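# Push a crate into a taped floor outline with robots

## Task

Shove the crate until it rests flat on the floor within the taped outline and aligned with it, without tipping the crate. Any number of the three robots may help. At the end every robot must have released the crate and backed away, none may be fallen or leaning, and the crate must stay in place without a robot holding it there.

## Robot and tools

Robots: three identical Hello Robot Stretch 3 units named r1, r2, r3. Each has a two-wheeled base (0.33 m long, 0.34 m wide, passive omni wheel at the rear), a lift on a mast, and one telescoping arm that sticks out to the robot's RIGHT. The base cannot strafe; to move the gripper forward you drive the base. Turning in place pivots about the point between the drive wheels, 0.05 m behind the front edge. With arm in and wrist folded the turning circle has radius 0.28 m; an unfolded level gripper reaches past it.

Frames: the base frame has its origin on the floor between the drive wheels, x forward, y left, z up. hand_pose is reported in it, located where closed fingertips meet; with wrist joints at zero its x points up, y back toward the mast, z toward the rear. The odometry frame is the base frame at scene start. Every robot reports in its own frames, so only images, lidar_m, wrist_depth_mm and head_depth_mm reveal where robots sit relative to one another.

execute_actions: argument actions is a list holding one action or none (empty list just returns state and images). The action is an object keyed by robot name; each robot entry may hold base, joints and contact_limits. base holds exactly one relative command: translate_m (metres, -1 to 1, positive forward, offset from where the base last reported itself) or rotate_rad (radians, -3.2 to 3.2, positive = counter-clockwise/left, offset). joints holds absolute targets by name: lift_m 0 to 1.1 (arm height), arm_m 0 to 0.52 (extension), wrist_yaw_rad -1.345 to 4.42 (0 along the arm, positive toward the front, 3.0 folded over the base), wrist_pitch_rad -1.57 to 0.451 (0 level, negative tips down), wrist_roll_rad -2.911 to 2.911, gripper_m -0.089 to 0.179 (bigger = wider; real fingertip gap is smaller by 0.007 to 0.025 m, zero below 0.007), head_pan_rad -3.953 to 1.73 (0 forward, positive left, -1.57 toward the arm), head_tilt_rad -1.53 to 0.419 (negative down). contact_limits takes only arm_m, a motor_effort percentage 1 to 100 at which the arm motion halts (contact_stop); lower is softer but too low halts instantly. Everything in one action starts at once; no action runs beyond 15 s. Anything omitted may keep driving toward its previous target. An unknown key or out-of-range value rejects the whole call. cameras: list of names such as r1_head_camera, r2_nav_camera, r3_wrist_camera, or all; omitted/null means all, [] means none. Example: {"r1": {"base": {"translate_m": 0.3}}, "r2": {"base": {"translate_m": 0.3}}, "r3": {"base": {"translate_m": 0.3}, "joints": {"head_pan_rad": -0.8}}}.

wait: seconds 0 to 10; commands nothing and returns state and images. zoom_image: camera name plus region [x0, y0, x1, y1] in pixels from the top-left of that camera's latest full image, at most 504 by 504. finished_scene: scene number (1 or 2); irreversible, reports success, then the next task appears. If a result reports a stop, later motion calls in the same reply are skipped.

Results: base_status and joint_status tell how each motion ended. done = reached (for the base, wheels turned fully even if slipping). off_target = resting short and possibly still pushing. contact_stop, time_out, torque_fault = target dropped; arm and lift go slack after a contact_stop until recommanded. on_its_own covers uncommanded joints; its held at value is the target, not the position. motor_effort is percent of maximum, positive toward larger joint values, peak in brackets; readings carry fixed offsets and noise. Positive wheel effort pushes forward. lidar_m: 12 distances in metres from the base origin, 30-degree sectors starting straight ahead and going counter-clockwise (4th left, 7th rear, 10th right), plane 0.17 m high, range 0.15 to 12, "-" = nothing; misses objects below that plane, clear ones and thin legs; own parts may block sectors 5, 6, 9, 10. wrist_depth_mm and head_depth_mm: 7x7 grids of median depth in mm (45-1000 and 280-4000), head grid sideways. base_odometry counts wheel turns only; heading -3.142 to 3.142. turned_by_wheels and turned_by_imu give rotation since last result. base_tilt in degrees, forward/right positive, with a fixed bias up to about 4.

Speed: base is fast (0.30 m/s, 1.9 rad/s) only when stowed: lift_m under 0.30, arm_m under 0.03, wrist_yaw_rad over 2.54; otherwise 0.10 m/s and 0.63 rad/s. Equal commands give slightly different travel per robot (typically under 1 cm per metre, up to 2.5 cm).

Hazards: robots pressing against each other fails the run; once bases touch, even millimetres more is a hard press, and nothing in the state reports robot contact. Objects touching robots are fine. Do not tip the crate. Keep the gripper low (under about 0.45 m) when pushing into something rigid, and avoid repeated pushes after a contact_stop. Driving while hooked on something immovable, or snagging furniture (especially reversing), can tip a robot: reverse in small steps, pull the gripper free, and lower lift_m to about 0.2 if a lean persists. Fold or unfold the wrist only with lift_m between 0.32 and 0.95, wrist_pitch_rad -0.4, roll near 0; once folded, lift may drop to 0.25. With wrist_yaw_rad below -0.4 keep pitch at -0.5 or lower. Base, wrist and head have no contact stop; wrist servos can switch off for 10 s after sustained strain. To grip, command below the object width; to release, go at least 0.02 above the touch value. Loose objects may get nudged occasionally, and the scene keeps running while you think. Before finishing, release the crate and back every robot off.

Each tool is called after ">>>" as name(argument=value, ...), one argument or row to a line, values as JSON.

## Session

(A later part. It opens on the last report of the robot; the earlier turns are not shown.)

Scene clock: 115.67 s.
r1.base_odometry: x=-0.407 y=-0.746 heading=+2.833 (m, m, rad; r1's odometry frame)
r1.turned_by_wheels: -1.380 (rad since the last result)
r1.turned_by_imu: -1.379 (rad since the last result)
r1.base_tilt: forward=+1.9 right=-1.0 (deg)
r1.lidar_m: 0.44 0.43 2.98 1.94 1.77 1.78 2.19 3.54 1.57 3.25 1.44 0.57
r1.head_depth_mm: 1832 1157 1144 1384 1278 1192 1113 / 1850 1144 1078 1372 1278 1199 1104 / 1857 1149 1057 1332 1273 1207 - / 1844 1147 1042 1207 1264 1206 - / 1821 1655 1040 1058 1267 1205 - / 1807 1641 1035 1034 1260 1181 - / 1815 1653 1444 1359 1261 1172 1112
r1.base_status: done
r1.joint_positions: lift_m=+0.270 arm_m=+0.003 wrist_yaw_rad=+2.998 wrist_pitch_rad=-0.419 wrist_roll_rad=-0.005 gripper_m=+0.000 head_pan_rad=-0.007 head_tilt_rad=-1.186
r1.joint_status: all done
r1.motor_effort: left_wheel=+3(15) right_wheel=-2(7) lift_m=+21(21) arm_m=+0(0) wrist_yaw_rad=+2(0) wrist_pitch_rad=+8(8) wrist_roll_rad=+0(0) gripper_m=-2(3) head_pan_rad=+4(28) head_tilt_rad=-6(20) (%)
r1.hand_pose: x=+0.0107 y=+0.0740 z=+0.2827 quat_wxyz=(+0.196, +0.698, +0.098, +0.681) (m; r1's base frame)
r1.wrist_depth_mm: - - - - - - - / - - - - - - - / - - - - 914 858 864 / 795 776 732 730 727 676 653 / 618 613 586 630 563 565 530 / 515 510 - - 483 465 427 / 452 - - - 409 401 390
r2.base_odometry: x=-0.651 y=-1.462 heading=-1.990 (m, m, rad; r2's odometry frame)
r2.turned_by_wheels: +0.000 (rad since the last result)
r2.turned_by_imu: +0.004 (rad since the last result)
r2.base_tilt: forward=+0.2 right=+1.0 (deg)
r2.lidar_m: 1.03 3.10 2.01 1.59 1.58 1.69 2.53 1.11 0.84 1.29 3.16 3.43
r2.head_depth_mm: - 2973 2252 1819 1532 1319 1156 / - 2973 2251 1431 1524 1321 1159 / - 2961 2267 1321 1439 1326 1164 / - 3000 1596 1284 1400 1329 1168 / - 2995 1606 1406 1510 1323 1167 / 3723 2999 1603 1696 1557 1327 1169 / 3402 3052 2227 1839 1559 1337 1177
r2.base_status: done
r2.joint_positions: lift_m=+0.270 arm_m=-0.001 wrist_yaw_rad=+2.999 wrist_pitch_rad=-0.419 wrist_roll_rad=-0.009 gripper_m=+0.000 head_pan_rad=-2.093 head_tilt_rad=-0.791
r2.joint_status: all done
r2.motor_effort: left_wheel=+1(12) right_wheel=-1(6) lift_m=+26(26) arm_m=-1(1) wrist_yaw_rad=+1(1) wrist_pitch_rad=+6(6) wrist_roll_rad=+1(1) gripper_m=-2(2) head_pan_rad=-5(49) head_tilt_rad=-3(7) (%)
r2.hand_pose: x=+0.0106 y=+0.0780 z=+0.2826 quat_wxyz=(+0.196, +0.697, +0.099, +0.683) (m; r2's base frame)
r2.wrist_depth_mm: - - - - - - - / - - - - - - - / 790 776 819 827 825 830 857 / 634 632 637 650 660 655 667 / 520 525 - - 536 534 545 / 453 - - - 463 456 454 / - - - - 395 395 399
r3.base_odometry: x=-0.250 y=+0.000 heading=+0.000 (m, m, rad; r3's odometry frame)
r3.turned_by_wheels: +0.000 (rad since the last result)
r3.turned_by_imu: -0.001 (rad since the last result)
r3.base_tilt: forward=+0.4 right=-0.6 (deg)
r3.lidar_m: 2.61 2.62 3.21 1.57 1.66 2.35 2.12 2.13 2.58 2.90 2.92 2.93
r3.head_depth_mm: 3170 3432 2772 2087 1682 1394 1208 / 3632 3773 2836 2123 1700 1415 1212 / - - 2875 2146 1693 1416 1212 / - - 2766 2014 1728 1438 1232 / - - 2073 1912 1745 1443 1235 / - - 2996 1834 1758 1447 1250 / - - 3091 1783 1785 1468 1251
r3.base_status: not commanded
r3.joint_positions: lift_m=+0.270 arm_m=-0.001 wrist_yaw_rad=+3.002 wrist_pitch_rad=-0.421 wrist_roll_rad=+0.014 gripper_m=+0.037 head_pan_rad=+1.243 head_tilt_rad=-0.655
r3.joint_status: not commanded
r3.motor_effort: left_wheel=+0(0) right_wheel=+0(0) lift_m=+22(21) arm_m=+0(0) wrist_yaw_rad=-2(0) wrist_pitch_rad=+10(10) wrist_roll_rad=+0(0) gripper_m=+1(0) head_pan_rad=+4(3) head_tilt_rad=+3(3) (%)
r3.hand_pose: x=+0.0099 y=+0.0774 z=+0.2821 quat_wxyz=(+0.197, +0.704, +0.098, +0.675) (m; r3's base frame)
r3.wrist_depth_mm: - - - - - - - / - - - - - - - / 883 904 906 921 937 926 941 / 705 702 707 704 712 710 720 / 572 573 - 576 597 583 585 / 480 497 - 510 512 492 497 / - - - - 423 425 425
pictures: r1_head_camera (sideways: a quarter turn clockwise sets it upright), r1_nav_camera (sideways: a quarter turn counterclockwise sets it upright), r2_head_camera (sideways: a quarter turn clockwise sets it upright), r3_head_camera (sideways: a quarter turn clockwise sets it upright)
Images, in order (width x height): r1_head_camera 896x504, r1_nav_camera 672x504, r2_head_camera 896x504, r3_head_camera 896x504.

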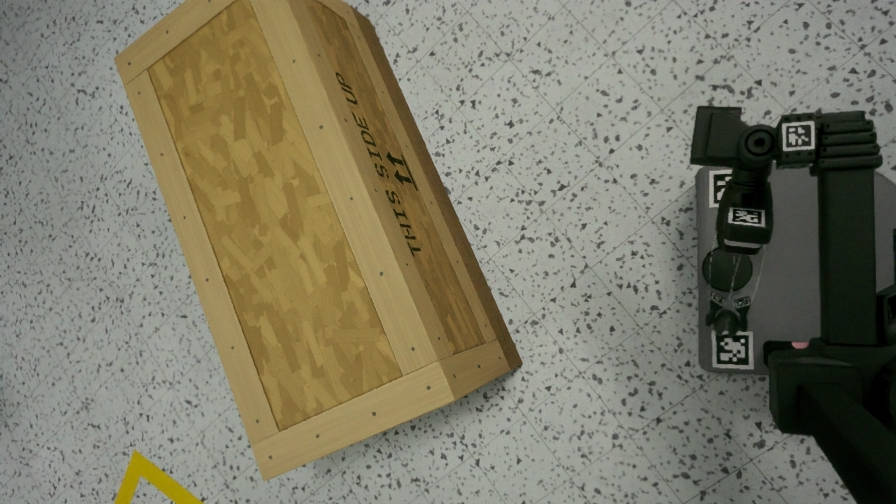

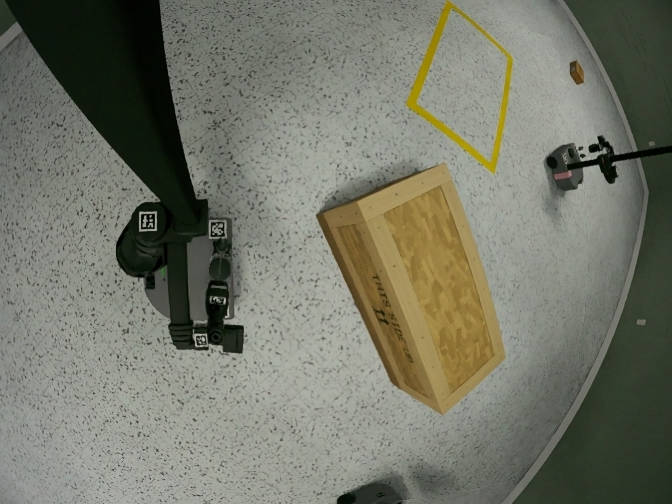

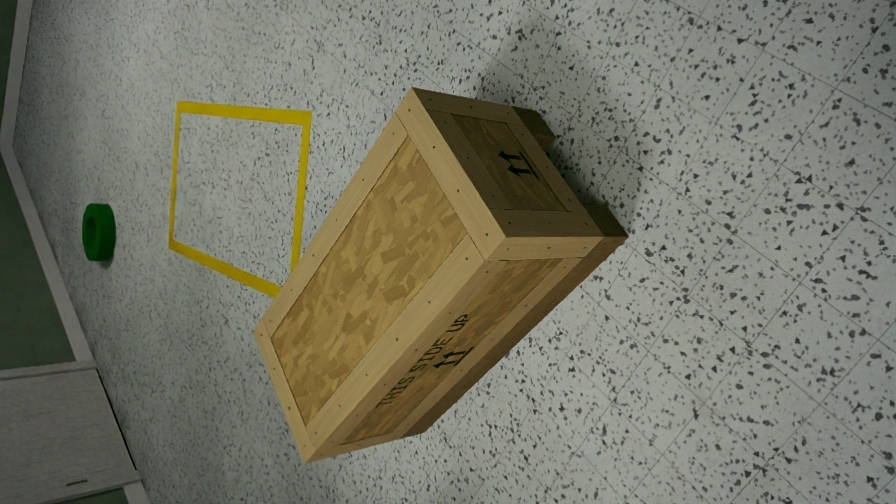

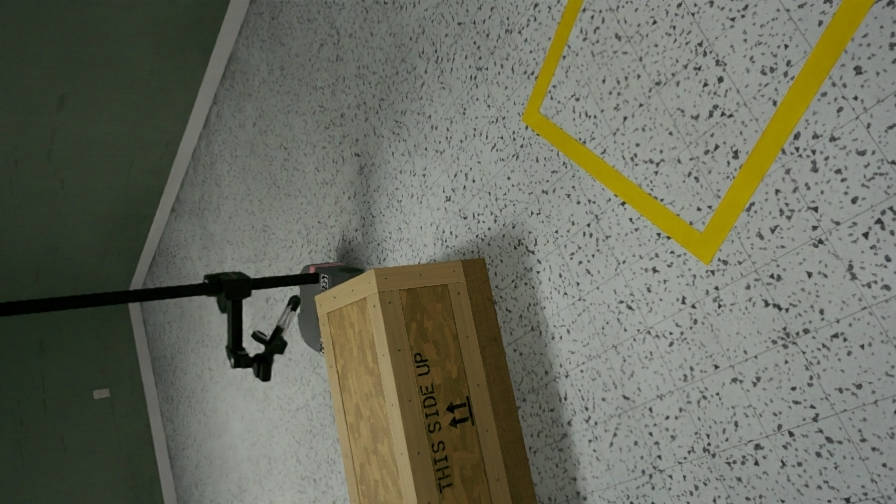

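>>> execute_actions(
  actions=[
    {"r1":{"base":{"translate_m":0.57},"joints":{"lift_m":0.55}},"r2":{"base":{"rotate_rad":-2.15},"joints":{"head_pan_rad":0.0,"head_tilt_rad":-0.85}}},
  ],
  cameras=["r1_head_camera","r2_head_camera","r3_head_camera"],
)

Scene clock: 131.97 s.
r1.base_odometry: x=-0.950 y=-0.574 heading=+2.833 (m, m, rad; r1's odometry frame)
r1.turned_by_wheels: +0.000 (rad since the last result)
r1.turned_by_imu: +0.434 (rad since the last result)
r1.base_tilt: forward=+1.8 right=-1.0 (deg)
r1.lidar_m: - - 0.15 2.02 2.02 2.36 3.86 1.78 1.36 0.20 0.15 -
r1.head_depth_mm: 1856 1661 1507 960 887 847 1122 / 1837 1664 1503 955 886 848 1105 / 1807 1639 1502 955 882 837 - / 1808 1629 1504 952 881 831 - / 1800 1636 1491 947 877 833 - / 1813 1622 1486 1352 899 1155 - / 1816 1624 1469 1362 1261 1172 1122
r1.base_status: translate_m off_target (by the wheels' count: +0.5697 of +0.5700)
r1.joint_positions: lift_m=+0.550 arm_m=+0.003 wrist_yaw_rad=+3.000 wrist_pitch_rad=-0.416 wrist_roll_rad=-0.005 gripper_m=+0.000 head_pan_rad=-0.001 head_tilt_rad=-1.191
r1.joint_status: all done
r1.on_its_own: left_wheel is at rest, and its effort (+60) is outside its rest range (-18 to +18); right_wheel is at rest, and its effort (+46) is outside its rest range (-18 to +18)
r1.motor_effort: left_wheel=+60(100) right_wheel=+46(92) lift_m=+30(42) arm_m=+0(0) wrist_yaw_rad=-1(1) wrist_pitch_rad=+7(8) wrist_roll_rad=+0(0) gripper_m=-3(3) head_pan_rad=+1(4) head_tilt_rad=-3(5) (%)
r1.hand_pose: x=+0.0104 y=+0.0745 z=+0.5630 quat_wxyz=(+0.195, +0.698, +0.098, +0.682) (m; r1's base frame)
r1.wrist_depth_mm: - - - - - - - / - - - - - - - / - - - - - - - / - - - - - - - / - - - - - 945 914 / 893 886 852 - 344 339 332 / 734 722 738 723 298 297 286
r2.base_odometry: x=-0.651 y=-1.462 heading=+2.143 (m, m, rad; r2's odometry frame)
r2.turned_by_wheels: -2.150 (rad since the last result)
r2.turned_by_imu: -2.126 (rad since the last result)
r2.base_tilt: forward=+0.2 right=+0.9 (deg)
r2.lidar_m: 0.83 1.20 3.17 3.39 3.17 3.11 2.09 1.60 1.57 1.67 2.41 2.60
r2.head_depth_mm: 3579 2663 2069 1740 1481 1283 1141 / 3657 2664 2100 1702 1475 1292 1152 / 3630 2693 2101 1341 1486 1295 1141 / 3523 2686 1491 1257 1419 1292 1152 / 3737 2689 1489 1328 1468 1298 1156 / 3701 2707 1493 1628 1494 1301 1149 / 3339 2732 1631 1594 1496 1304 1151
r2.base_status: done
r2.joint_positions: lift_m=+0.270 arm_m=-0.001 wrist_yaw_rad=+2.999 wrist_pitch_rad=-0.419 wrist_roll_rad=-0.009 gripper_m=+0.000 head_pan_rad=-0.007 head_tilt_rad=-0.840
r2.joint_status: all done
r2.motor_effort: left_wheel=+3(13) right_wheel=-2(7) lift_m=+26(26) arm_m=-2(2) wrist_yaw_rad=+1(1) wrist_pitch_rad=+6(6) wrist_roll_rad=+1(1) gripper_m=-2(2) head_pan_rad=+4(48) head_tilt_rad=-5(11) (%)
r2.hand_pose: x=+0.0106 y=+0.0780 z=+0.2826 quat_wxyz=(+0.196, +0.697, +0.099, +0.683) (m; r2's base frame)
r2.wrist_depth_mm: 744 - - - - - - / 826 - - - - - - / 792 780 817 823 826 825 835 / 634 636 642 644 650 654 647 / 513 519 - - 535 534 538 / 457 - - - 452 458 463 / - - - - 394 398 396
r3.base_odometry: x=-0.250 y=+0.000 heading=+0.000 (m, m, rad; r3's odometry frame)
r3.turned_by_wheels: +0.000 (rad since the last result)
r3.turned_by_imu: -0.002 (rad since the last result)
r3.base_tilt: forward=+0.5 right=-0.5 (deg)
r3.lidar_m: 2.61 2.62 3.19 1.58 1.66 2.35 2.12 2.13 2.58 2.90 2.92 2.92
r3.head_depth_mm: 3191 3444 2773 2085 1667 1402 1200 / 3614 3825 2806 2126 1685 1406 1212 / - - 2866 2145 1713 1419 1222 / - - 2956 2013 1718 1435 1221 / - - 2084 1884 1741 1441 1235 / - - 3051 1826 1750 1462 1245 / - - 3088 1777 1786 1470 1256
r3.base_status: not commanded
r3.joint_positions: lift_m=+0.270 arm_m=-0.001 wrist_yaw_rad=+3.002 wrist_pitch_rad=-0.421 wrist_roll_rad=+0.014 gripper_m=+0.037 head_pan_rad=+1.243 head_tilt_rad=-0.655
r3.joint_status: not commanded
r3.motor_effort: left_wheel=+1(0) right_wheel=+0(1) lift_m=+21(21) arm_m=+0(0) wrist_yaw_rad=-1(2) wrist_pitch_rad=+10(10) wrist_roll_rad=+0(0) gripper_m=+1(1) head_pan_rad=+4(5) head_tilt_rad=+2(3) (%)
r3.hand_pose: x=+0.0099 y=+0.0774 z=+0.2821 quat_wxyz=(+0.197, +0.704, +0.098, +0.675) (m; r3's base frame)
r3.wrist_depth_mm: - - - - - - - / - - - - - - - / 898 900 925 906 932 936 922 / 699 700 711 718 714 705 722 / 569 575 - 579 604 582 586 / 485 503 - 511 505 494 489 / - - - - 422 422 425
pictures: r1_head_camera (sideways: a quarter turn clockwise sets it upright), r2_head_camera (sideways: a quarter turn clockwise sets it upright), r3_head_camera (sideways: a quarter turn clockwise sets it upright)
Images, in order (width x height): r1_head_camera 896x504, r2_head_camera 896x504, r3_head_camera 896x504.

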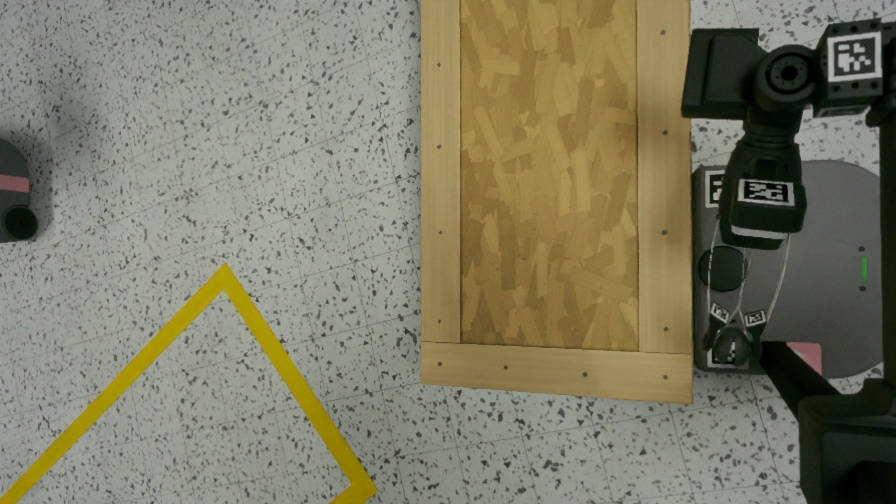

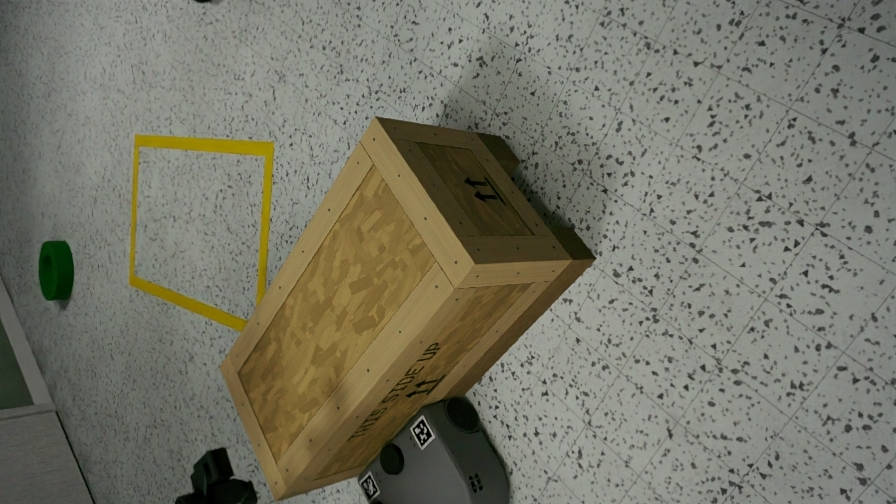

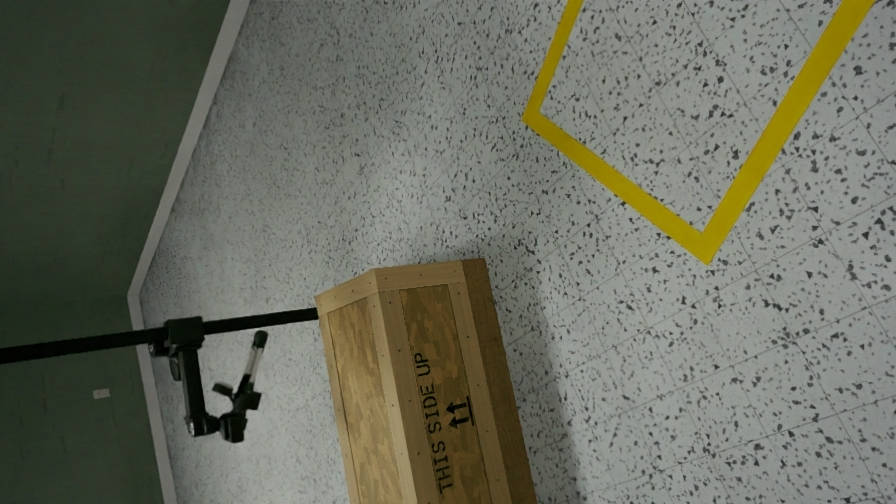

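>>> execute_actions(
  actions=[
    {"r1":{"base":{"translate_m":-0.02}},"r2":{"base":{"rotate_rad":0.51}},"r3":{"base":{"translate_m":-0.5}}},
  ],
  cameras=[],
)

>>> execute_actions(
  actions=[
    {"r2":{"base":{"translate_m":0.75}},"r3":{"joints":{"head_pan_rad":1.0,"head_tilt_rad":-0.7}}},
  ],
  cameras=[],
)

>>> execute_actions(
  actions=[
    {"r2":{"base":{"rotate_rad":-1.34},"joints":{"head_tilt_rad":-1.2}}},
  ],
  cameras=["r2_head_camera","r2_nav_camera","r3_head_camera"],
)

Scene clock: 186.33 s.
r1.base_odometry: x=-0.931 y=-0.580 heading=+2.833 (m, m, rad; r1's odometry frame)
r1.turned_by_wheels: +0.000 (rad since the last result)
r1.turned_by_imu: +0.000 (rad since the last result)
r1.base_tilt: forward=+1.8 right=-1.0 (deg)
r1.lidar_m: - - 0.15 2.01 2.02 2.34 3.85 1.76 1.35 0.28 0.15 -
r1.head_depth_mm: 1836 1651 1503 962 889 1154 1117 / 1832 1648 1497 958 886 853 1108 / 1833 1649 1512 957 882 846 - / 1818 1629 1493 953 877 845 - / 1783 1635 1492 947 883 841 - / 1805 1641 1493 1333 901 1162 - / 1800 1624 1483 1369 1265 1175 1120
r1.base_status: done
r1.joint_positions: lift_m=+0.550 arm_m=+0.003 wrist_yaw_rad=+3.000 wrist_pitch_rad=-0.416 wrist_roll_rad=-0.005 gripper_m=+0.000 head_pan_rad=-0.001 head_tilt_rad=-1.191
r1.joint_status: not commanded
r1.motor_effort: left_wheel=+0(48) right_wheel=+0(38) lift_m=+30(31) arm_m=+0(0) wrist_yaw_rad=+0(0) wrist_pitch_rad=+7(7) wrist_roll_rad=+0(0) gripper_m=-2(3) head_pan_rad=+1(1) head_tilt_rad=-4(3) (%)
r1.hand_pose: x=+0.0104 y=+0.0745 z=+0.5630 quat_wxyz=(+0.195, +0.698, +0.098, +0.682) (m; r1's base frame)
r1.wrist_depth_mm: - - - - - - - / - - - - - - - / - - - - - - - / - - - - - - - / - - - - 958 941 929 / 900 867 870 - 777 335 333 / 765 738 720 714 311 296 288
r2.base_odometry: x=-0.651 y=-1.462 heading=+2.653 (m, m, rad; r2's odometry frame)
r2.turned_by_wheels: +0.510 (rad since the last result)
r2.turned_by_imu: +0.504 (rad since the last result)
r2.base_tilt: forward=+0.2 right=+0.9 (deg)
r2.lidar_m: 1.15 3.15 3.34 1.03 3.15 2.11 1.61 1.57 1.66 2.36 2.46 0.84
r2.head_depth_mm: 3410 2659 1473 1246 1314 1302 1145 / 3355 2668 1514 1498 1451 1297 1152 / 3206 1349 1743 1669 1489 1304 1150 / 1310 2502 2057 1656 1477 1294 1149 / 2972 2675 2119 1759 1500 1301 1154 / 2867 2700 2123 1755 1487 1302 1153 / 2735 2713 2134 1759 1499 1307 1158
r2.base_status: done
r2.joint_positions: lift_m=+0.270 arm_m=-0.001 wrist_yaw_rad=+2.999 wrist_pitch_rad=-0.419 wrist_roll_rad=-0.009 gripper_m=+0.000 head_pan_rad=-0.007 head_tilt_rad=-0.840
r2.joint_status: not commanded
r2.motor_effort: left_wheel=-2(8) right_wheel=+3(8) lift_m=+26(26) arm_m=-2(2) wrist_yaw_rad=+1(1) wrist_pitch_rad=+6(6) wrist_roll_rad=+1(1) gripper_m=-2(2) head_pan_rad=+3(3) head_tilt_rad=-4(4) (%)
r2.hand_pose: x=+0.0106 y=+0.0780 z=+0.2826 quat_wxyz=(+0.196, +0.697, +0.099, +0.683) (m; r2's base frame)
r2.wrist_depth_mm: - - - - - - - / - - - - - - - / 796 782 817 810 823 815 845 / 629 634 641 650 651 650 647 / 510 524 - - 533 534 541 / 455 - - - 453 457 461 / - - - - 395 390 395
r3.base_odometry: x=-0.750 y=+0.000 heading=+0.000 (m, m, rad; r3's odometry frame)
r3.turned_by_wheels: +0.000 (rad since the last result)
r3.turned_by_imu: +0.000 (rad since the last result)
r3.base_tilt: forward=+0.4 right=-0.6 (deg)
r3.lidar_m: 3.08 3.10 1.64 1.61 2.90 1.82 1.63 1.64 1.99 2.98 3.00 3.46
r3.head_depth_mm: 3836 3910 2807 2103 1679 1402 1208 / - - 2678 2046 1694 1410 1211 / - 3579 2025 1999 1711 1414 1215 / - 3924 2042 1948 1721 1433 1222 / - - 2091 1931 1746 1444 1234 / - - 3032 2015 1759 1453 1241 / - - 3098 2255 1783 1472 1249
r3.base_status: done
r3.joint_positions: lift_m=+0.270 arm_m=-0.001 wrist_yaw_rad=+3.002 wrist_pitch_rad=-0.421 wrist_roll_rad=+0.014 gripper_m=+0.037 head_pan_rad=+1.243 head_tilt_rad=-0.655
r3.joint_status: not commanded
r3.motor_effort: left_wheel=+0(9) right_wheel=+0(9) lift_m=+21(21) arm_m=+0(0) wrist_yaw_rad=+0(1) wrist_pitch_rad=+10(10) wrist_roll_rad=+0(0) gripper_m=-1(1) head_pan_rad=+4(4) head_tilt_rad=+3(2) (%)
r3.hand_pose: x=+0.0099 y=+0.0774 z=+0.2821 quat_wxyz=(+0.197, +0.704, +0.098, +0.675) (m; r3's base frame)
r3.wrist_depth_mm: - - - - - - - / - - - - - - - / 897 906 903 910 917 910 946 / 695 699 708 696 718 722 712 / 574 566 - 577 603 581 590 / 483 500 - 514 501 490 491 / - - - - 420 423 425
pictures: none
No camera images: the call's "cameras" was empty. Leave "cameras" out to get every camera's image.

Scene clock: 190.63 s.
r1.base_odometry: x=-0.931 y=-0.580 heading=+2.833 (m, m, rad; r1's odometry frame)
r1.turned_by_wheels: +0.000 (rad since the last result)
r1.turned_by_imu: +0.000 (rad since the last result)
r1.base_tilt: forward=+1.9 right=-1.0 (deg)
r1.lidar_m: - - 0.15 2.02 2.01 2.35 3.86 1.76 0.62 0.28 0.15 -
r1.head_depth_mm: 1831 1661 1505 957 889 1157 1125 / 1830 1667 1504 955 887 849 1107 / 1813 1643 1497 950 883 843 - / 1800 1641 1484 953 882 846 - / 1821 1645 1495 947 879 839 - / 1793 1614 1493 1333 906 1164 - / 1792 1631 1487 1367 1263 1180 1119
r1.base_status: not commanded
r1.joint_positions: lift_m=+0.550 arm_m=+0.003 wrist_yaw_rad=+3.000 wrist_pitch_rad=-0.416 wrist_roll_rad=-0.005 gripper_m=+0.000 head_pan_rad=-0.001 head_tilt_rad=-1.191
r1.joint_status: not commanded
r1.motor_effort: left_wheel=+0(0) right_wheel=+0(1) lift_m=+31(31) arm_m=+1(0) wrist_yaw_rad=-1(1) wrist_pitch_rad=+7(7) wrist_roll_rad=+0(0) gripper_m=-2(3) head_pan_rad=+1(1) head_tilt_rad=-3(3) (%)
r1.hand_pose: x=+0.0104 y=+0.0745 z=+0.5630 quat_wxyz=(+0.195, +0.698, +0.098, +0.682) (m; r1's base frame)
r1.wrist_depth_mm: - - - - - - - / - - - - - - - / - - - - - - - / - - - - - - - / - - - - 941 924 942 / 901 884 850 - 747 345 335 / 752 725 748 709 310 294 290
r2.base_odometry: x=-1.313 y=-1.110 heading=+2.653 (m, m, rad; r2's odometry frame)
r2.turned_by_wheels: +0.000 (rad since the last result)
r2.turned_by_imu: +0.005 (rad since the last result)
r2.base_tilt: forward=+0.2 right=+0.9 (deg)
r2.lidar_m: 0.63 2.51 2.66 3.53 1.31 2.98 2.29 2.24 2.37 0.37 0.37 0.44
r2.head_depth_mm: 2904 2646 2095 1737 973 955 1016 / 2745 2688 2094 780 1116 1139 1150 / 646 753 813 735 1251 1133 1146 / 2521 2668 792 1655 1488 1156 1147 / 2409 2551 2116 1719 1499 1279 1152 / 2252 2504 2133 1768 1499 1303 1153 / 2206 2460 2133 1752 1506 1305 1153
r2.base_status: done
r2.joint_positions: lift_m=+0.270 arm_m=-0.001 wrist_yaw_rad=+2.999 wrist_pitch_rad=-0.419 wrist_roll_rad=-0.009 gripper_m=+0.000 head_pan_rad=-0.007 head_tilt_rad=-0.841
r2.joint_status: not commanded
r2.motor_effort: left_wheel=-1(9) right_wheel=+2(11) lift_m=+26(26) arm_m=-2(2) wrist_yaw_rad=+1(1) wrist_pitch_rad=+6(6) wrist_roll_rad=+1(1) gripper_m=-3(2) head_pan_rad=+3(4) head_tilt_rad=-4(4) (%)
r2.hand_pose: x=+0.0106 y=+0.0780 z=+0.2826 quat_wxyz=(+0.196, +0.697, +0.099, +0.683) (m; r2's base frame)
r2.wrist_depth_mm: 872 - - - - - - / 951 - - - - - - / 807 790 811 817 832 833 841 / 624 636 638 648 650 648 659 / 525 520 - - 531 534 539 / 457 - - - 451 453 462 / - - - - 397 397 399
r3.base_odometry: x=-0.750 y=+0.000 heading=+0.000 (m, m, rad; r3's odometry frame)
r3.turned_by_wheels: +0.000 (rad since the last result)
r3.turned_by_imu: -0.001 (rad since the last result)
r3.base_tilt: forward=+0.4 right=-0.5 (deg)
r3.lidar_m: 3.09 3.10 1.64 1.61 2.89 1.81 1.63 1.64 1.99 2.99 2.99 3.47
r3.head_depth_mm: 3107 3320 2600 1999 1622 1368 1187 / 3382 3588 2661 2025 1642 1380 1190 / 3776 3880 2683 2052 1658 1388 1194 / - - 2472 2075 1675 1390 1208 / - 3743 1939 1997 1686 1417 1216 / - 3414 1971 1921 1704 1430 1228 / - - 2003 1816 1718 1437 1233
r3.base_status: not commanded
r3.joint_positions: lift_m=+0.270 arm_m=-0.001 wrist_yaw_rad=+3.002 wrist_pitch_rad=-0.421 wrist_roll_rad=+0.014 gripper_m=+0.037 head_pan_rad=+1.007 head_tilt_rad=-0.691
r3.joint_status: all done
r3.motor_effort: left_wheel=+0(0) right_wheel=+0(0) lift_m=+21(21) arm_m=+0(0) wrist_yaw_rad=-2(0) wrist_pitch_rad=+10(10) wrist_roll_rad=+0(0) gripper_m=+0(1) head_pan_rad=-4(29) head_tilt_rad=-5(10) (%)
r3.hand_pose: x=+0.0099 y=+0.0774 z=+0.2821 quat_wxyz=(+0.197, +0.704, +0.098, +0.675) (m; r3's base frame)
r3.wrist_depth_mm: - - - - - - - / - - - - - - - / 907 894 916 900 919 923 930 / 699 703 698 705 707 711 718 / 572 575 - 585 596 573 585 / 482 498 - 507 506 493 493 / - - - - 427 426 425
pictures: none
No camera images: the call's "cameras" was empty. Leave "cameras" out to get every camera's image.

Scene clock: 192.73 s.
r1.base_odometry: x=-0.931 y=-0.580 heading=+2.833 (m, m, rad; r1's odometry frame)
r1.turned_by_wheels: +0.000 (rad since the last result)
r1.turned_by_imu: +0.000 (rad since the last result)
r1.base_tilt: forward=+2.0 right=-1.0 (deg)
r1.lidar_m: - - 0.15 2.01 2.01 2.35 3.85 1.77 0.56 0.28 0.15 -
r1.head_depth_mm: 1822 1666 1523 962 888 1149 1125 / 1818 1647 1509 963 888 848 1113 / 1828 1654 1512 949 883 844 - / 1818 1637 1490 948 884 844 - / 1803 1636 1487 949 881 839 - / 1801 1631 1493 1339 901 1165 - / 1793 1637 1491 1354 1264 1169 1127
r1.base_status: not commanded
r1.joint_positions: lift_m=+0.550 arm_m=+0.003 wrist_yaw_rad=+3.000 wrist_pitch_rad=-0.416 wrist_roll_rad=-0.005 gripper_m=+0.000 head_pan_rad=-0.001 head_tilt_rad=-1.191
r1.joint_status: not commanded
r1.motor_effort: left_wheel=+1(0) right_wheel=+0(0) lift_m=+30(30) arm_m=+0(1) wrist_yaw_rad=+0(2) wrist_pitch_rad=+7(7) wrist_roll_rad=+0(0) gripper_m=-3(2) head_pan_rad=+1(1) head_tilt_rad=-3(4) (%)
r1.hand_pose: x=+0.0104 y=+0.0745 z=+0.5630 quat_wxyz=(+0.195, +0.698, +0.098, +0.682) (m; r1's base frame)
r1.wrist_depth_mm: - - - - - - - / - - - - - - - / - - - - - - - / - - - - - - - / - - - - 968 963 933 / 875 878 871 - 749 344 331 / 759 731 724 707 309 297 291
r2.base_odometry: x=-1.313 y=-1.110 heading=+1.313 (m, m, rad; r2's odometry frame)
r2.turned_by_wheels: -1.340 (rad since the last result)
r2.turned_by_imu: -1.324 (rad since the last result)
r2.base_tilt: forward=+0.3 right=+0.9 (deg)
r2.lidar_m: 0.37 0.39 0.54 2.51 2.52 2.98 1.25 1.24 2.54 2.24 2.24 2.66
r2.head_depth_mm: 1809 1625 1476 1366 1262 1180 1096 / 1803 1643 1489 1368 1274 1190 - / 1809 1627 1065 987 1258 1188 - / 1815 1638 1040 964 1237 1197 - / 1823 1648 1041 972 1245 1189 - / 1810 1647 1043 970 1245 1188 1129 / 1833 1647 1049 971 1189 1177 1114
r2.base_status: done
r2.joint_positions: lift_m=+0.270 arm_m=-0.001 wrist_yaw_rad=+2.999 wrist_pitch_rad=-0.419 wrist_roll_rad=-0.009 gripper_m=+0.000 head_pan_rad=-0.007 head_tilt_rad=-1.186
r2.joint_status: all done
r2.motor_effort: left_wheel=+3(12) right_wheel=-3(9) lift_m=+26(26) arm_m=-2(2) wrist_yaw_rad=+1(1) wrist_pitch_rad=+6(6) wrist_roll_rad=+1(1) gripper_m=-3(1) head_pan_rad=+3(3) head_tilt_rad=-6(25) (%)
r2.hand_pose: x=+0.0106 y=+0.0779 z=+0.2826 quat_wxyz=(+0.196, +0.697, +0.099, +0.683) (m; r2's base frame)
r2.wrist_depth_mm: - - - - 724 498 357 / - - - 736 660 503 364 / 802 779 804 570 551 512 370 / 627 625 635 618 599 524 376 / 519 520 - - 533 502 374 / 459 - - - 454 458 384 / - - - - 394 397 377
r3.base_odometry: x=-0.750 y=+0.000 heading=+0.000 (m, m, rad; r3's odometry frame)
r3.turned_by_wheels: +0.000 (rad since the last result)
r3.turned_by_imu: +0.000 (rad since the last result)
r3.base_tilt: forward=+0.5 right=-0.5 (deg)
r3.lidar_m: 3.08 3.10 1.64 1.61 2.89 1.82 1.63 1.65 1.99 2.99 2.98 3.45
r3.head_depth_mm: 3132 3330 2583 2004 1630 1367 1185 / 3437 3592 2641 2018 1644 1379 1191 / 3674 3849 2695 2040 1656 1390 1200 / - 3978 2501 2071 1670 1403 1210 / - 3802 1946 1985 1681 1408 1218 / - 3447 1967 1919 1704 1422 1223 / - - 1997 1837 1725 1442 1237
r3.base_status: not commanded
r3.joint_positions: lift_m=+0.270 arm_m=-0.001 wrist_yaw_rad=+3.002 wrist_pitch_rad=-0.421 wrist_roll_rad=+0.014 gripper_m=+0.037 head_pan_rad=+1.007 head_tilt_rad=-0.691
r3.joint_status: not commanded
r3.motor_effort: left_wheel=+0(0) right_wheel=+0(1) lift_m=+21(21) arm_m=+0(0) wrist_yaw_rad=-2(1) wrist_pitch_rad=+10(10) wrist_roll_rad=+0(0) gripper_m=+0(0) head_pan_rad=-5(4) head_tilt_rad=-4(5) (%)
r3.hand_pose: x=+0.0099 y=+0.0774 z=+0.2821 quat_wxyz=(+0.197, +0.704, +0.098, +0.675) (m; r3's base frame)
r3.wrist_depth_mm: - - - - - - - / - - - - - - - / 907 902 919 919 920 926 929 / 702 696 705 703 708 716 713 / 575 569 - 582 604 577 591 / 484 503 - 512 505 492 492 / - - - - 424 427 424
pictures: r2_head_camera (sideways: a quarter turn clockwise sets it upright), r2_nav_camera (sideways: a quarter turn counterclockwise sets it upright), r3_head_camera (sideways: a quarter turn clockwise sets it upright)
Images, in order (width x height): r2_head_camera 896x504, r2_nav_camera 672x504, r3_head_camera 896x504.

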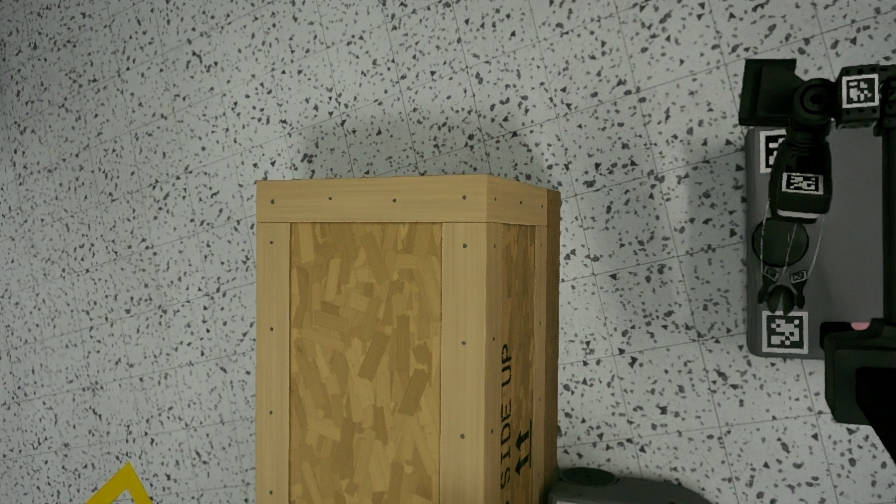

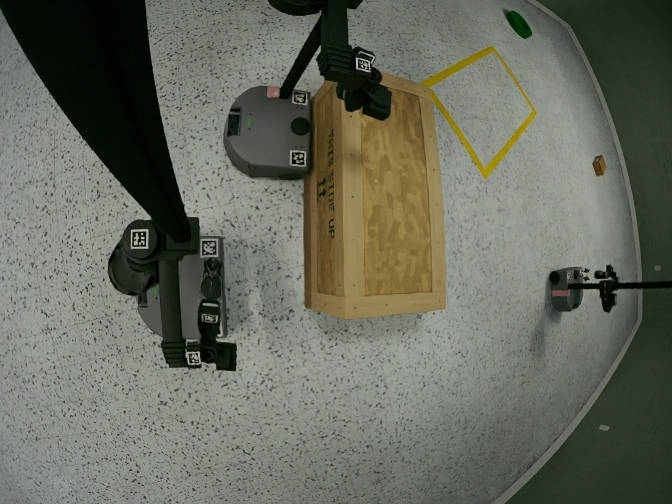

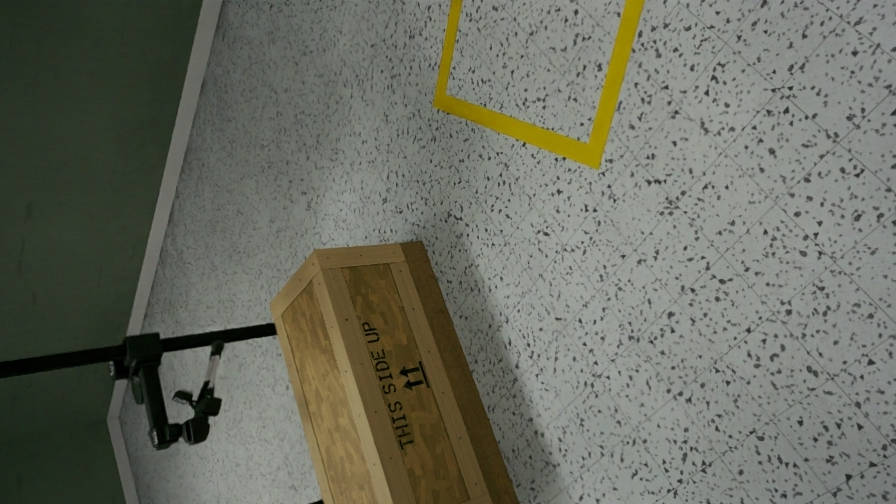

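>>> execute_actions(
  actions=[
    {"r2":{"base":{"translate_m":0.30},"joints":{"lift_m":0.55}}},
  ],
  cameras=[],
)

>>> execute_actions(
  actions=[
    {"r1":{"base":{"translate_m":0.2}},"r2":{"base":{"translate_m":0.2}}},
  ],
  cameras=["r2_head_camera","r2_nav_camera","r1_head_camera","r3_head_camera"],
)

Scene clock: 201.27 s.
r1.base_odometry: x=-0.931 y=-0.580 heading=+2.833 (m, m, rad; r1's odometry frame)
r1.turned_by_wheels: +0.000 (rad since the last result)
r1.turned_by_imu: +0.000 (rad since the last result)
r1.base_tilt: forward=+1.8 right=-1.0 (deg)
r1.lidar_m: - - 0.15 2.01 2.01 2.35 3.86 1.77 3.14 0.28 0.15 -
r1.head_depth_mm: 1816 1650 1516 959 887 1025 1061 / 1825 1658 1504 958 889 851 1106 / 1823 1652 1497 959 883 846 - / 1811 1640 1491 951 883 846 - / 1813 1643 1488 950 881 843 - / 1795 1623 1495 1335 907 1165 - / 1800 1620 1495 1359 1264 1176 1119
r1.base_status: not commanded
r1.joint_positions: lift_m=+0.550 arm_m=+0.003 wrist_yaw_rad=+3.000 wrist_pitch_rad=-0.416 wrist_roll_rad=-0.005 gripper_m=+0.000 head_pan_rad=-0.001 head_tilt_rad=-1.191
r1.joint_status: not commanded
r1.motor_effort: left_wheel=+0(1) right_wheel=+0(0) lift_m=+31(30) arm_m=+0(0) wrist_yaw_rad=+0(0) wrist_pitch_rad=+7(7) wrist_roll_rad=+0(0) gripper_m=-2(2) head_pan_rad=+0(1) head_tilt_rad=-4(4) (%)
r1.hand_pose: x=+0.0104 y=+0.0745 z=+0.5630 quat_wxyz=(+0.195, +0.698, +0.098, +0.682) (m; r1's base frame)
r1.wrist_depth_mm: - - - - - - - / - - - - - - - / - - - - - - - / - - - - - - - / - - 978 - 975 946 912 / 877 849 872 - 757 341 329 / 755 736 715 699 312 296 291
r2.base_odometry: x=-1.237 y=-0.820 heading=+1.313 (m, m, rad; r2's odometry frame)
r2.turned_by_wheels: +0.000 (rad since the last result)
r2.turned_by_imu: +0.001 (rad since the last result)
r2.base_tilt: forward=+0.2 right=+0.9 (deg)
r2.lidar_m: - - 0.15 0.31 2.57 3.06 1.53 1.53 2.46 2.17 2.18 -
r2.head_depth_mm: 1814 1622 1493 1363 1270 1187 - / 1806 1629 1486 1377 1266 1178 1105 / 1810 1630 1496 1337 893 838 - / 1820 1639 1491 953 888 836 - / 1822 1636 1502 956 886 836 - / 1827 1649 1494 956 888 852 1121 / 1835 1642 1503 960 890 849 1120
r2.base_status: done
r2.joint_positions: lift_m=+0.550 arm_m=-0.001 wrist_yaw_rad=+2.999 wrist_pitch_rad=-0.419 wrist_roll_rad=-0.009 gripper_m=+0.000 head_pan_rad=-0.007 head_tilt_rad=-1.187
r2.joint_status: all done
r2.motor_effort: left_wheel=+3(13) right_wheel=-2(8) lift_m=+37(40) arm_m=-2(2) wrist_yaw_rad=+1(1) wrist_pitch_rad=+6(6) wrist_roll_rad=+1(1) gripper_m=-1(2) head_pan_rad=+3(3) head_tilt_rad=-6(6) (%)
r2.hand_pose: x=+0.0106 y=+0.0780 z=+0.5622 quat_wxyz=(+0.196, +0.697, +0.099, +0.683) (m; r2's base frame)
r2.wrist_depth_mm: - - - - - - - / - - - - - - - / - - - 670 605 652 - / - - 818 586 471 474 - / 871 875 - - 393 395 398 / 748 750 - 718 329 330 335 / 645 662 667 623 295 290 293
r3.base_odometry: x=-0.750 y=+0.000 heading=+0.000 (m, m, rad; r3's odometry frame)
r3.turned_by_wheels: +0.000 (rad since the last result)
r3.turned_by_imu: -0.001 (rad since the last result)
r3.base_tilt: forward=+0.4 right=-0.6 (deg)
r3.lidar_m: 3.08 3.10 1.64 1.60 2.89 1.81 1.63 1.64 1.99 2.99 2.99 3.48
r3.head_depth_mm: 3122 3311 2620 1997 1629 1369 1184 / 3378 3551 2640 2037 1631 1384 1191 / 3712 3877 2694 2053 1658 1385 1200 / - - 2490 2061 1669 1403 1209 / - 3772 1947 1989 1683 1409 1215 / - 3396 1972 1926 1705 1423 1221 / - - 1981 1829 1720 1436 1226
r3.base_status: not commanded
r3.joint_positions: lift_m=+0.270 arm_m=-0.001 wrist_yaw_rad=+3.002 wrist_pitch_rad=-0.421 wrist_roll_rad=+0.014 gripper_m=+0.037 head_pan_rad=+1.007 head_tilt_rad=-0.691
r3.joint_status: not commanded
r3.motor_effort: left_wheel=+0(0) right_wheel=+1(0) lift_m=+21(21) arm_m=+0(0) wrist_yaw_rad=-2(2) wrist_pitch_rad=+10(10) wrist_roll_rad=+0(0) gripper_m=+1(0) head_pan_rad=-5(4) head_tilt_rad=-5(4) (%)
r3.hand_pose: x=+0.0099 y=+0.0774 z=+0.2821 quat_wxyz=(+0.197, +0.704, +0.098, +0.675) (m; r3's base frame)
r3.wrist_depth_mm: - - - - - - - / - - - - - - - / 899 909 910 910 905 912 938 / 703 705 700 708 716 717 721 / 571 567 - 579 604 580 585 / 483 500 - 511 500 489 496 / - - - - 421 423 426
pictures: none
No camera images: the call's "cameras" was empty. Leave "cameras" out to get every camera's image.

Scene clock: 204.97 s.
r1.base_odometry: x=-1.121 y=-0.520 heading=+2.834 (m, m, rad; r1's odometry frame)
r1.turned_by_wheels: +0.000 (rad since the last result)
r1.turned_by_imu: -0.005 (rad since the last result)
r1.base_tilt: forward=+1.8 right=-1.0 (deg)
r1.lidar_m: - - 0.15 2.01 2.02 2.34 3.89 1.79 3.15 0.20 0.15 -
r1.head_depth_mm: 1819 1668 1497 955 889 848 1052 / 1840 1645 1499 958 886 846 - / 1821 1652 1496 957 883 837 - / 1814 1645 1494 954 883 835 - / 1820 1643 1498 952 879 835 - / 1807 1635 1489 1348 1221 1155 - / 1800 1627 1481 1359 1260 1172 1125
r1.base_status: translate_m off_target (by the wheels' count: +0.1996 of +0.2000)
r1.joint_positions: lift_m=+0.550 arm_m=+0.003 wrist_yaw_rad=+3.000 wrist_pitch_rad=-0.416 wrist_roll_rad=-0.005 gripper_m=+0.000 head_pan_rad=+0.001 head_tilt_rad=-1.191
r1.joint_status: not commanded
r1.on_its_own: left_wheel is at rest, and its effort (+80) is outside its rest range (-18 to +18); right_wheel is at rest, and its effort (+45) is outside its rest range (-18 to +18)
r1.motor_effort: left_wheel=+80(100) right_wheel=+45(97) lift_m=+32(33) arm_m=+0(0) wrist_yaw_rad=+0(2) wrist_pitch_rad=+6(8) wrist_roll_rad=+0(0) gripper_m=-3(3) head_pan_rad=+0(1) head_tilt_rad=-4(4) (%)
r1.hand_pose: x=+0.0105 y=+0.0745 z=+0.5630 quat_wxyz=(+0.195, +0.698, +0.097, +0.682) (m; r1's base frame)
r1.wrist_depth_mm: - - - - - - - / - - - - - - - / - - - - - - - / - - - - - - - / - - - - 952 966 890 / 879 841 853 - 343 334 331 / 738 711 744 713 298 296 291
r2.base_odometry: x=-1.186 y=-0.626 heading=+1.314 (m, m, rad; r2's odometry frame)
r2.turned_by_wheels: +0.001 (rad since the last result)
r2.turned_by_imu: -0.026 (rad since the last result)
r2.base_tilt: forward=+0.2 right=+0.9 (deg)
r2.lidar_m: - - 0.15 0.21 2.59 3.00 1.55 1.55 2.49 2.17 2.17 -
r2.head_depth_mm: 1785 1617 1484 1367 1266 1186 - / 1806 1627 1487 1364 1276 1183 1105 / 1793 1626 1492 1359 891 829 - / 1823 1636 1498 955 883 825 - / 1808 1642 1491 956 885 827 - / 1827 1635 1501 956 886 833 1122 / 1837 1636 1499 960 891 835 1118
r2.base_status: translate_m off_target (by the wheels' count: +0.1997 of +0.2000)
r2.joint_positions: lift_m=+0.550 arm_m=-0.001 wrist_yaw_rad=+2.999 wrist_pitch_rad=-0.418 wrist_roll_rad=-0.009 gripper_m=+0.000 head_pan_rad=-0.005 head_tilt_rad=-1.188
r2.joint_status: not commanded
r2.on_its_own: left_wheel is at rest, and its effort (+56) is outside its rest range (-18 to +18); right_wheel is at rest, and its effort (+33) is outside its rest range (-18 to +18)
r2.motor_effort: left_wheel=+56(85) right_wheel=+33(54) lift_m=+33(37) arm_m=-2(2) wrist_yaw_rad=+1(2) wrist_pitch_rad=+5(6) wrist_roll_rad=+1(1) gripper_m=-2(2) head_pan_rad=+3(4) head_tilt_rad=-5(6) (%)
r2.hand_pose: x=+0.0106 y=+0.0781 z=+0.5626 quat_wxyz=(+0.195, +0.697, +0.098, +0.683) (m; r2's base frame)
r2.wrist_depth_mm: - - - - - - - / - - - - - - - / - - - 637 612 - - / - - 832 515 477 481 - / 889 885 - - 390 397 395 / 751 751 - 541 332 336 337 / 655 648 670 438 286 290 291
r3.base_odometry: x=-0.750 y=+0.000 heading=+0.000 (m, m, rad; r3's odometry frame)
r3.turned_by_wheels: +0.000 (rad since the last result)
r3.turned_by_imu: -0.001 (rad since the last result)
r3.base_tilt: forward=+0.4 right=-0.5 (deg)
r3.lidar_m: 3.08 3.08 1.64 1.60 2.90 1.81 1.63 1.64 1.99 2.99 2.99 3.47
r3.head_depth_mm: 3137 3336 2602 1996 1631 1368 1185 / 3369 3570 2619 2028 1635 1381 1188 / 3753 3921 2680 2064 1657 1391 1201 / - 3948 2492 2060 1666 1401 1203 / - 3789 1947 1986 1696 1410 1218 / - 3495 1964 1932 1704 1423 1222 / - - 1989 1828 1730 1438 1231
r3.base_status: not commanded
r3.joint_positions: lift_m=+0.270 arm_m=-0.001 wrist_yaw_rad=+3.002 wrist_pitch_rad=-0.421 wrist_roll_rad=+0.014 gripper_m=+0.037 head_pan_rad=+1.007 head_tilt_rad=-0.691
r3.joint_status: not commanded
r3.motor_effort: left_wheel=+0(0) right_wheel=+0(0) lift_m=+21(21) arm_m=+0(0) wrist_yaw_rad=-1(2) wrist_pitch_rad=+10(10) wrist_roll_rad=+0(0) gripper_m=+0(0) head_pan_rad=-4(5) head_tilt_rad=-3(4) (%)
r3.hand_pose: x=+0.0099 y=+0.0774 z=+0.2821 quat_wxyz=(+0.197, +0.704, +0.098, +0.675) (m; r3's base frame)
r3.wrist_depth_mm: - - - - - - - / - - - - - - - / 906 894 914 902 939 945 925 / 693 703 702 704 710 717 716 / 571 571 - 577 603 579 584 / 486 498 - 509 508 490 500 / - - - - 423 425 425
pictures: r1_head_camera (sideways: a quarter turn clockwise sets it upright), r2_head_camera (sideways: a quarter turn clockwise sets it upright), r2_nav_camera (sideways: a quarter turn counterclockwise sets it upright), r3_head_camera (sideways: a quarter turn clockwise sets it upright)
Images, in order (width x height): r1_head_camera 896x504, r2_head_camera 896x504, r2_nav_camera 672x504, r3_head_camera 896x504.

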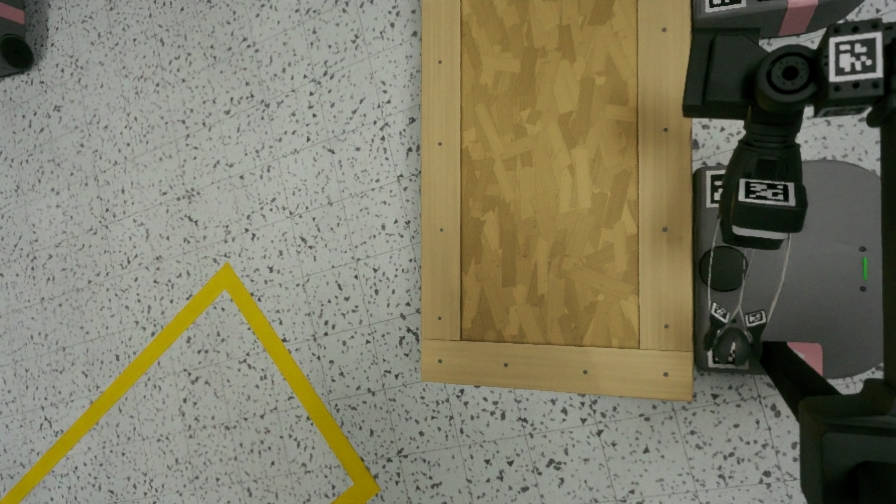

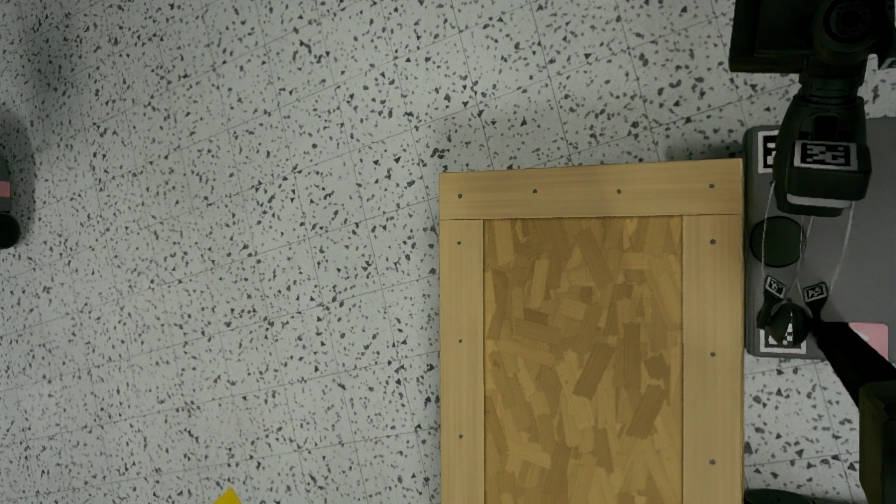

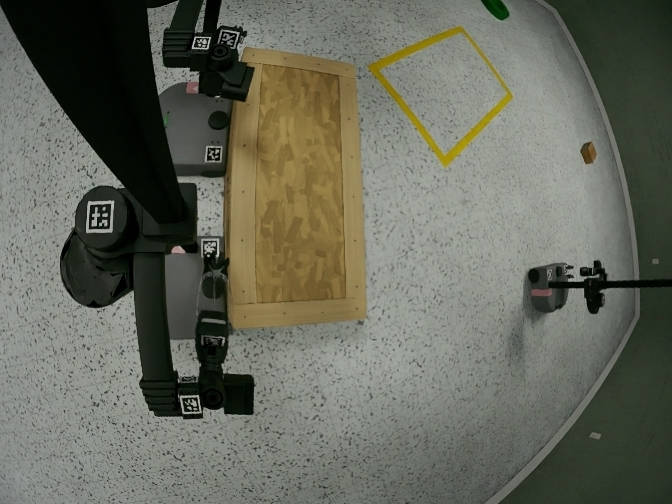

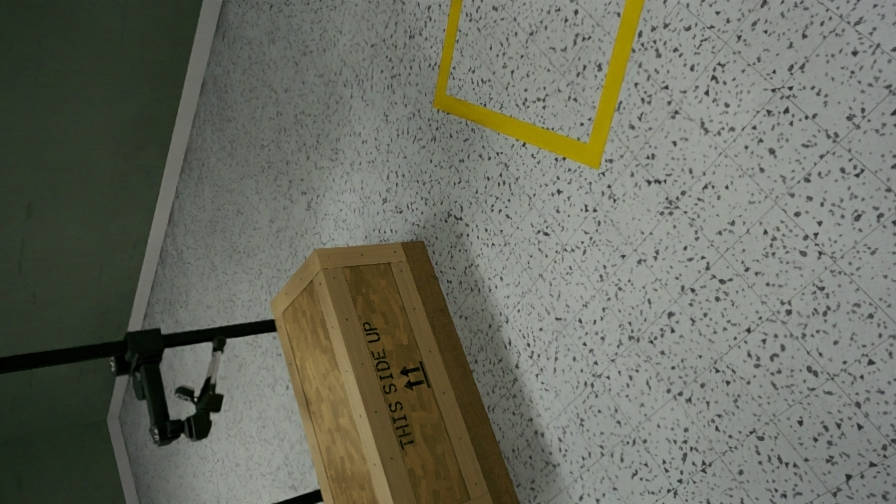

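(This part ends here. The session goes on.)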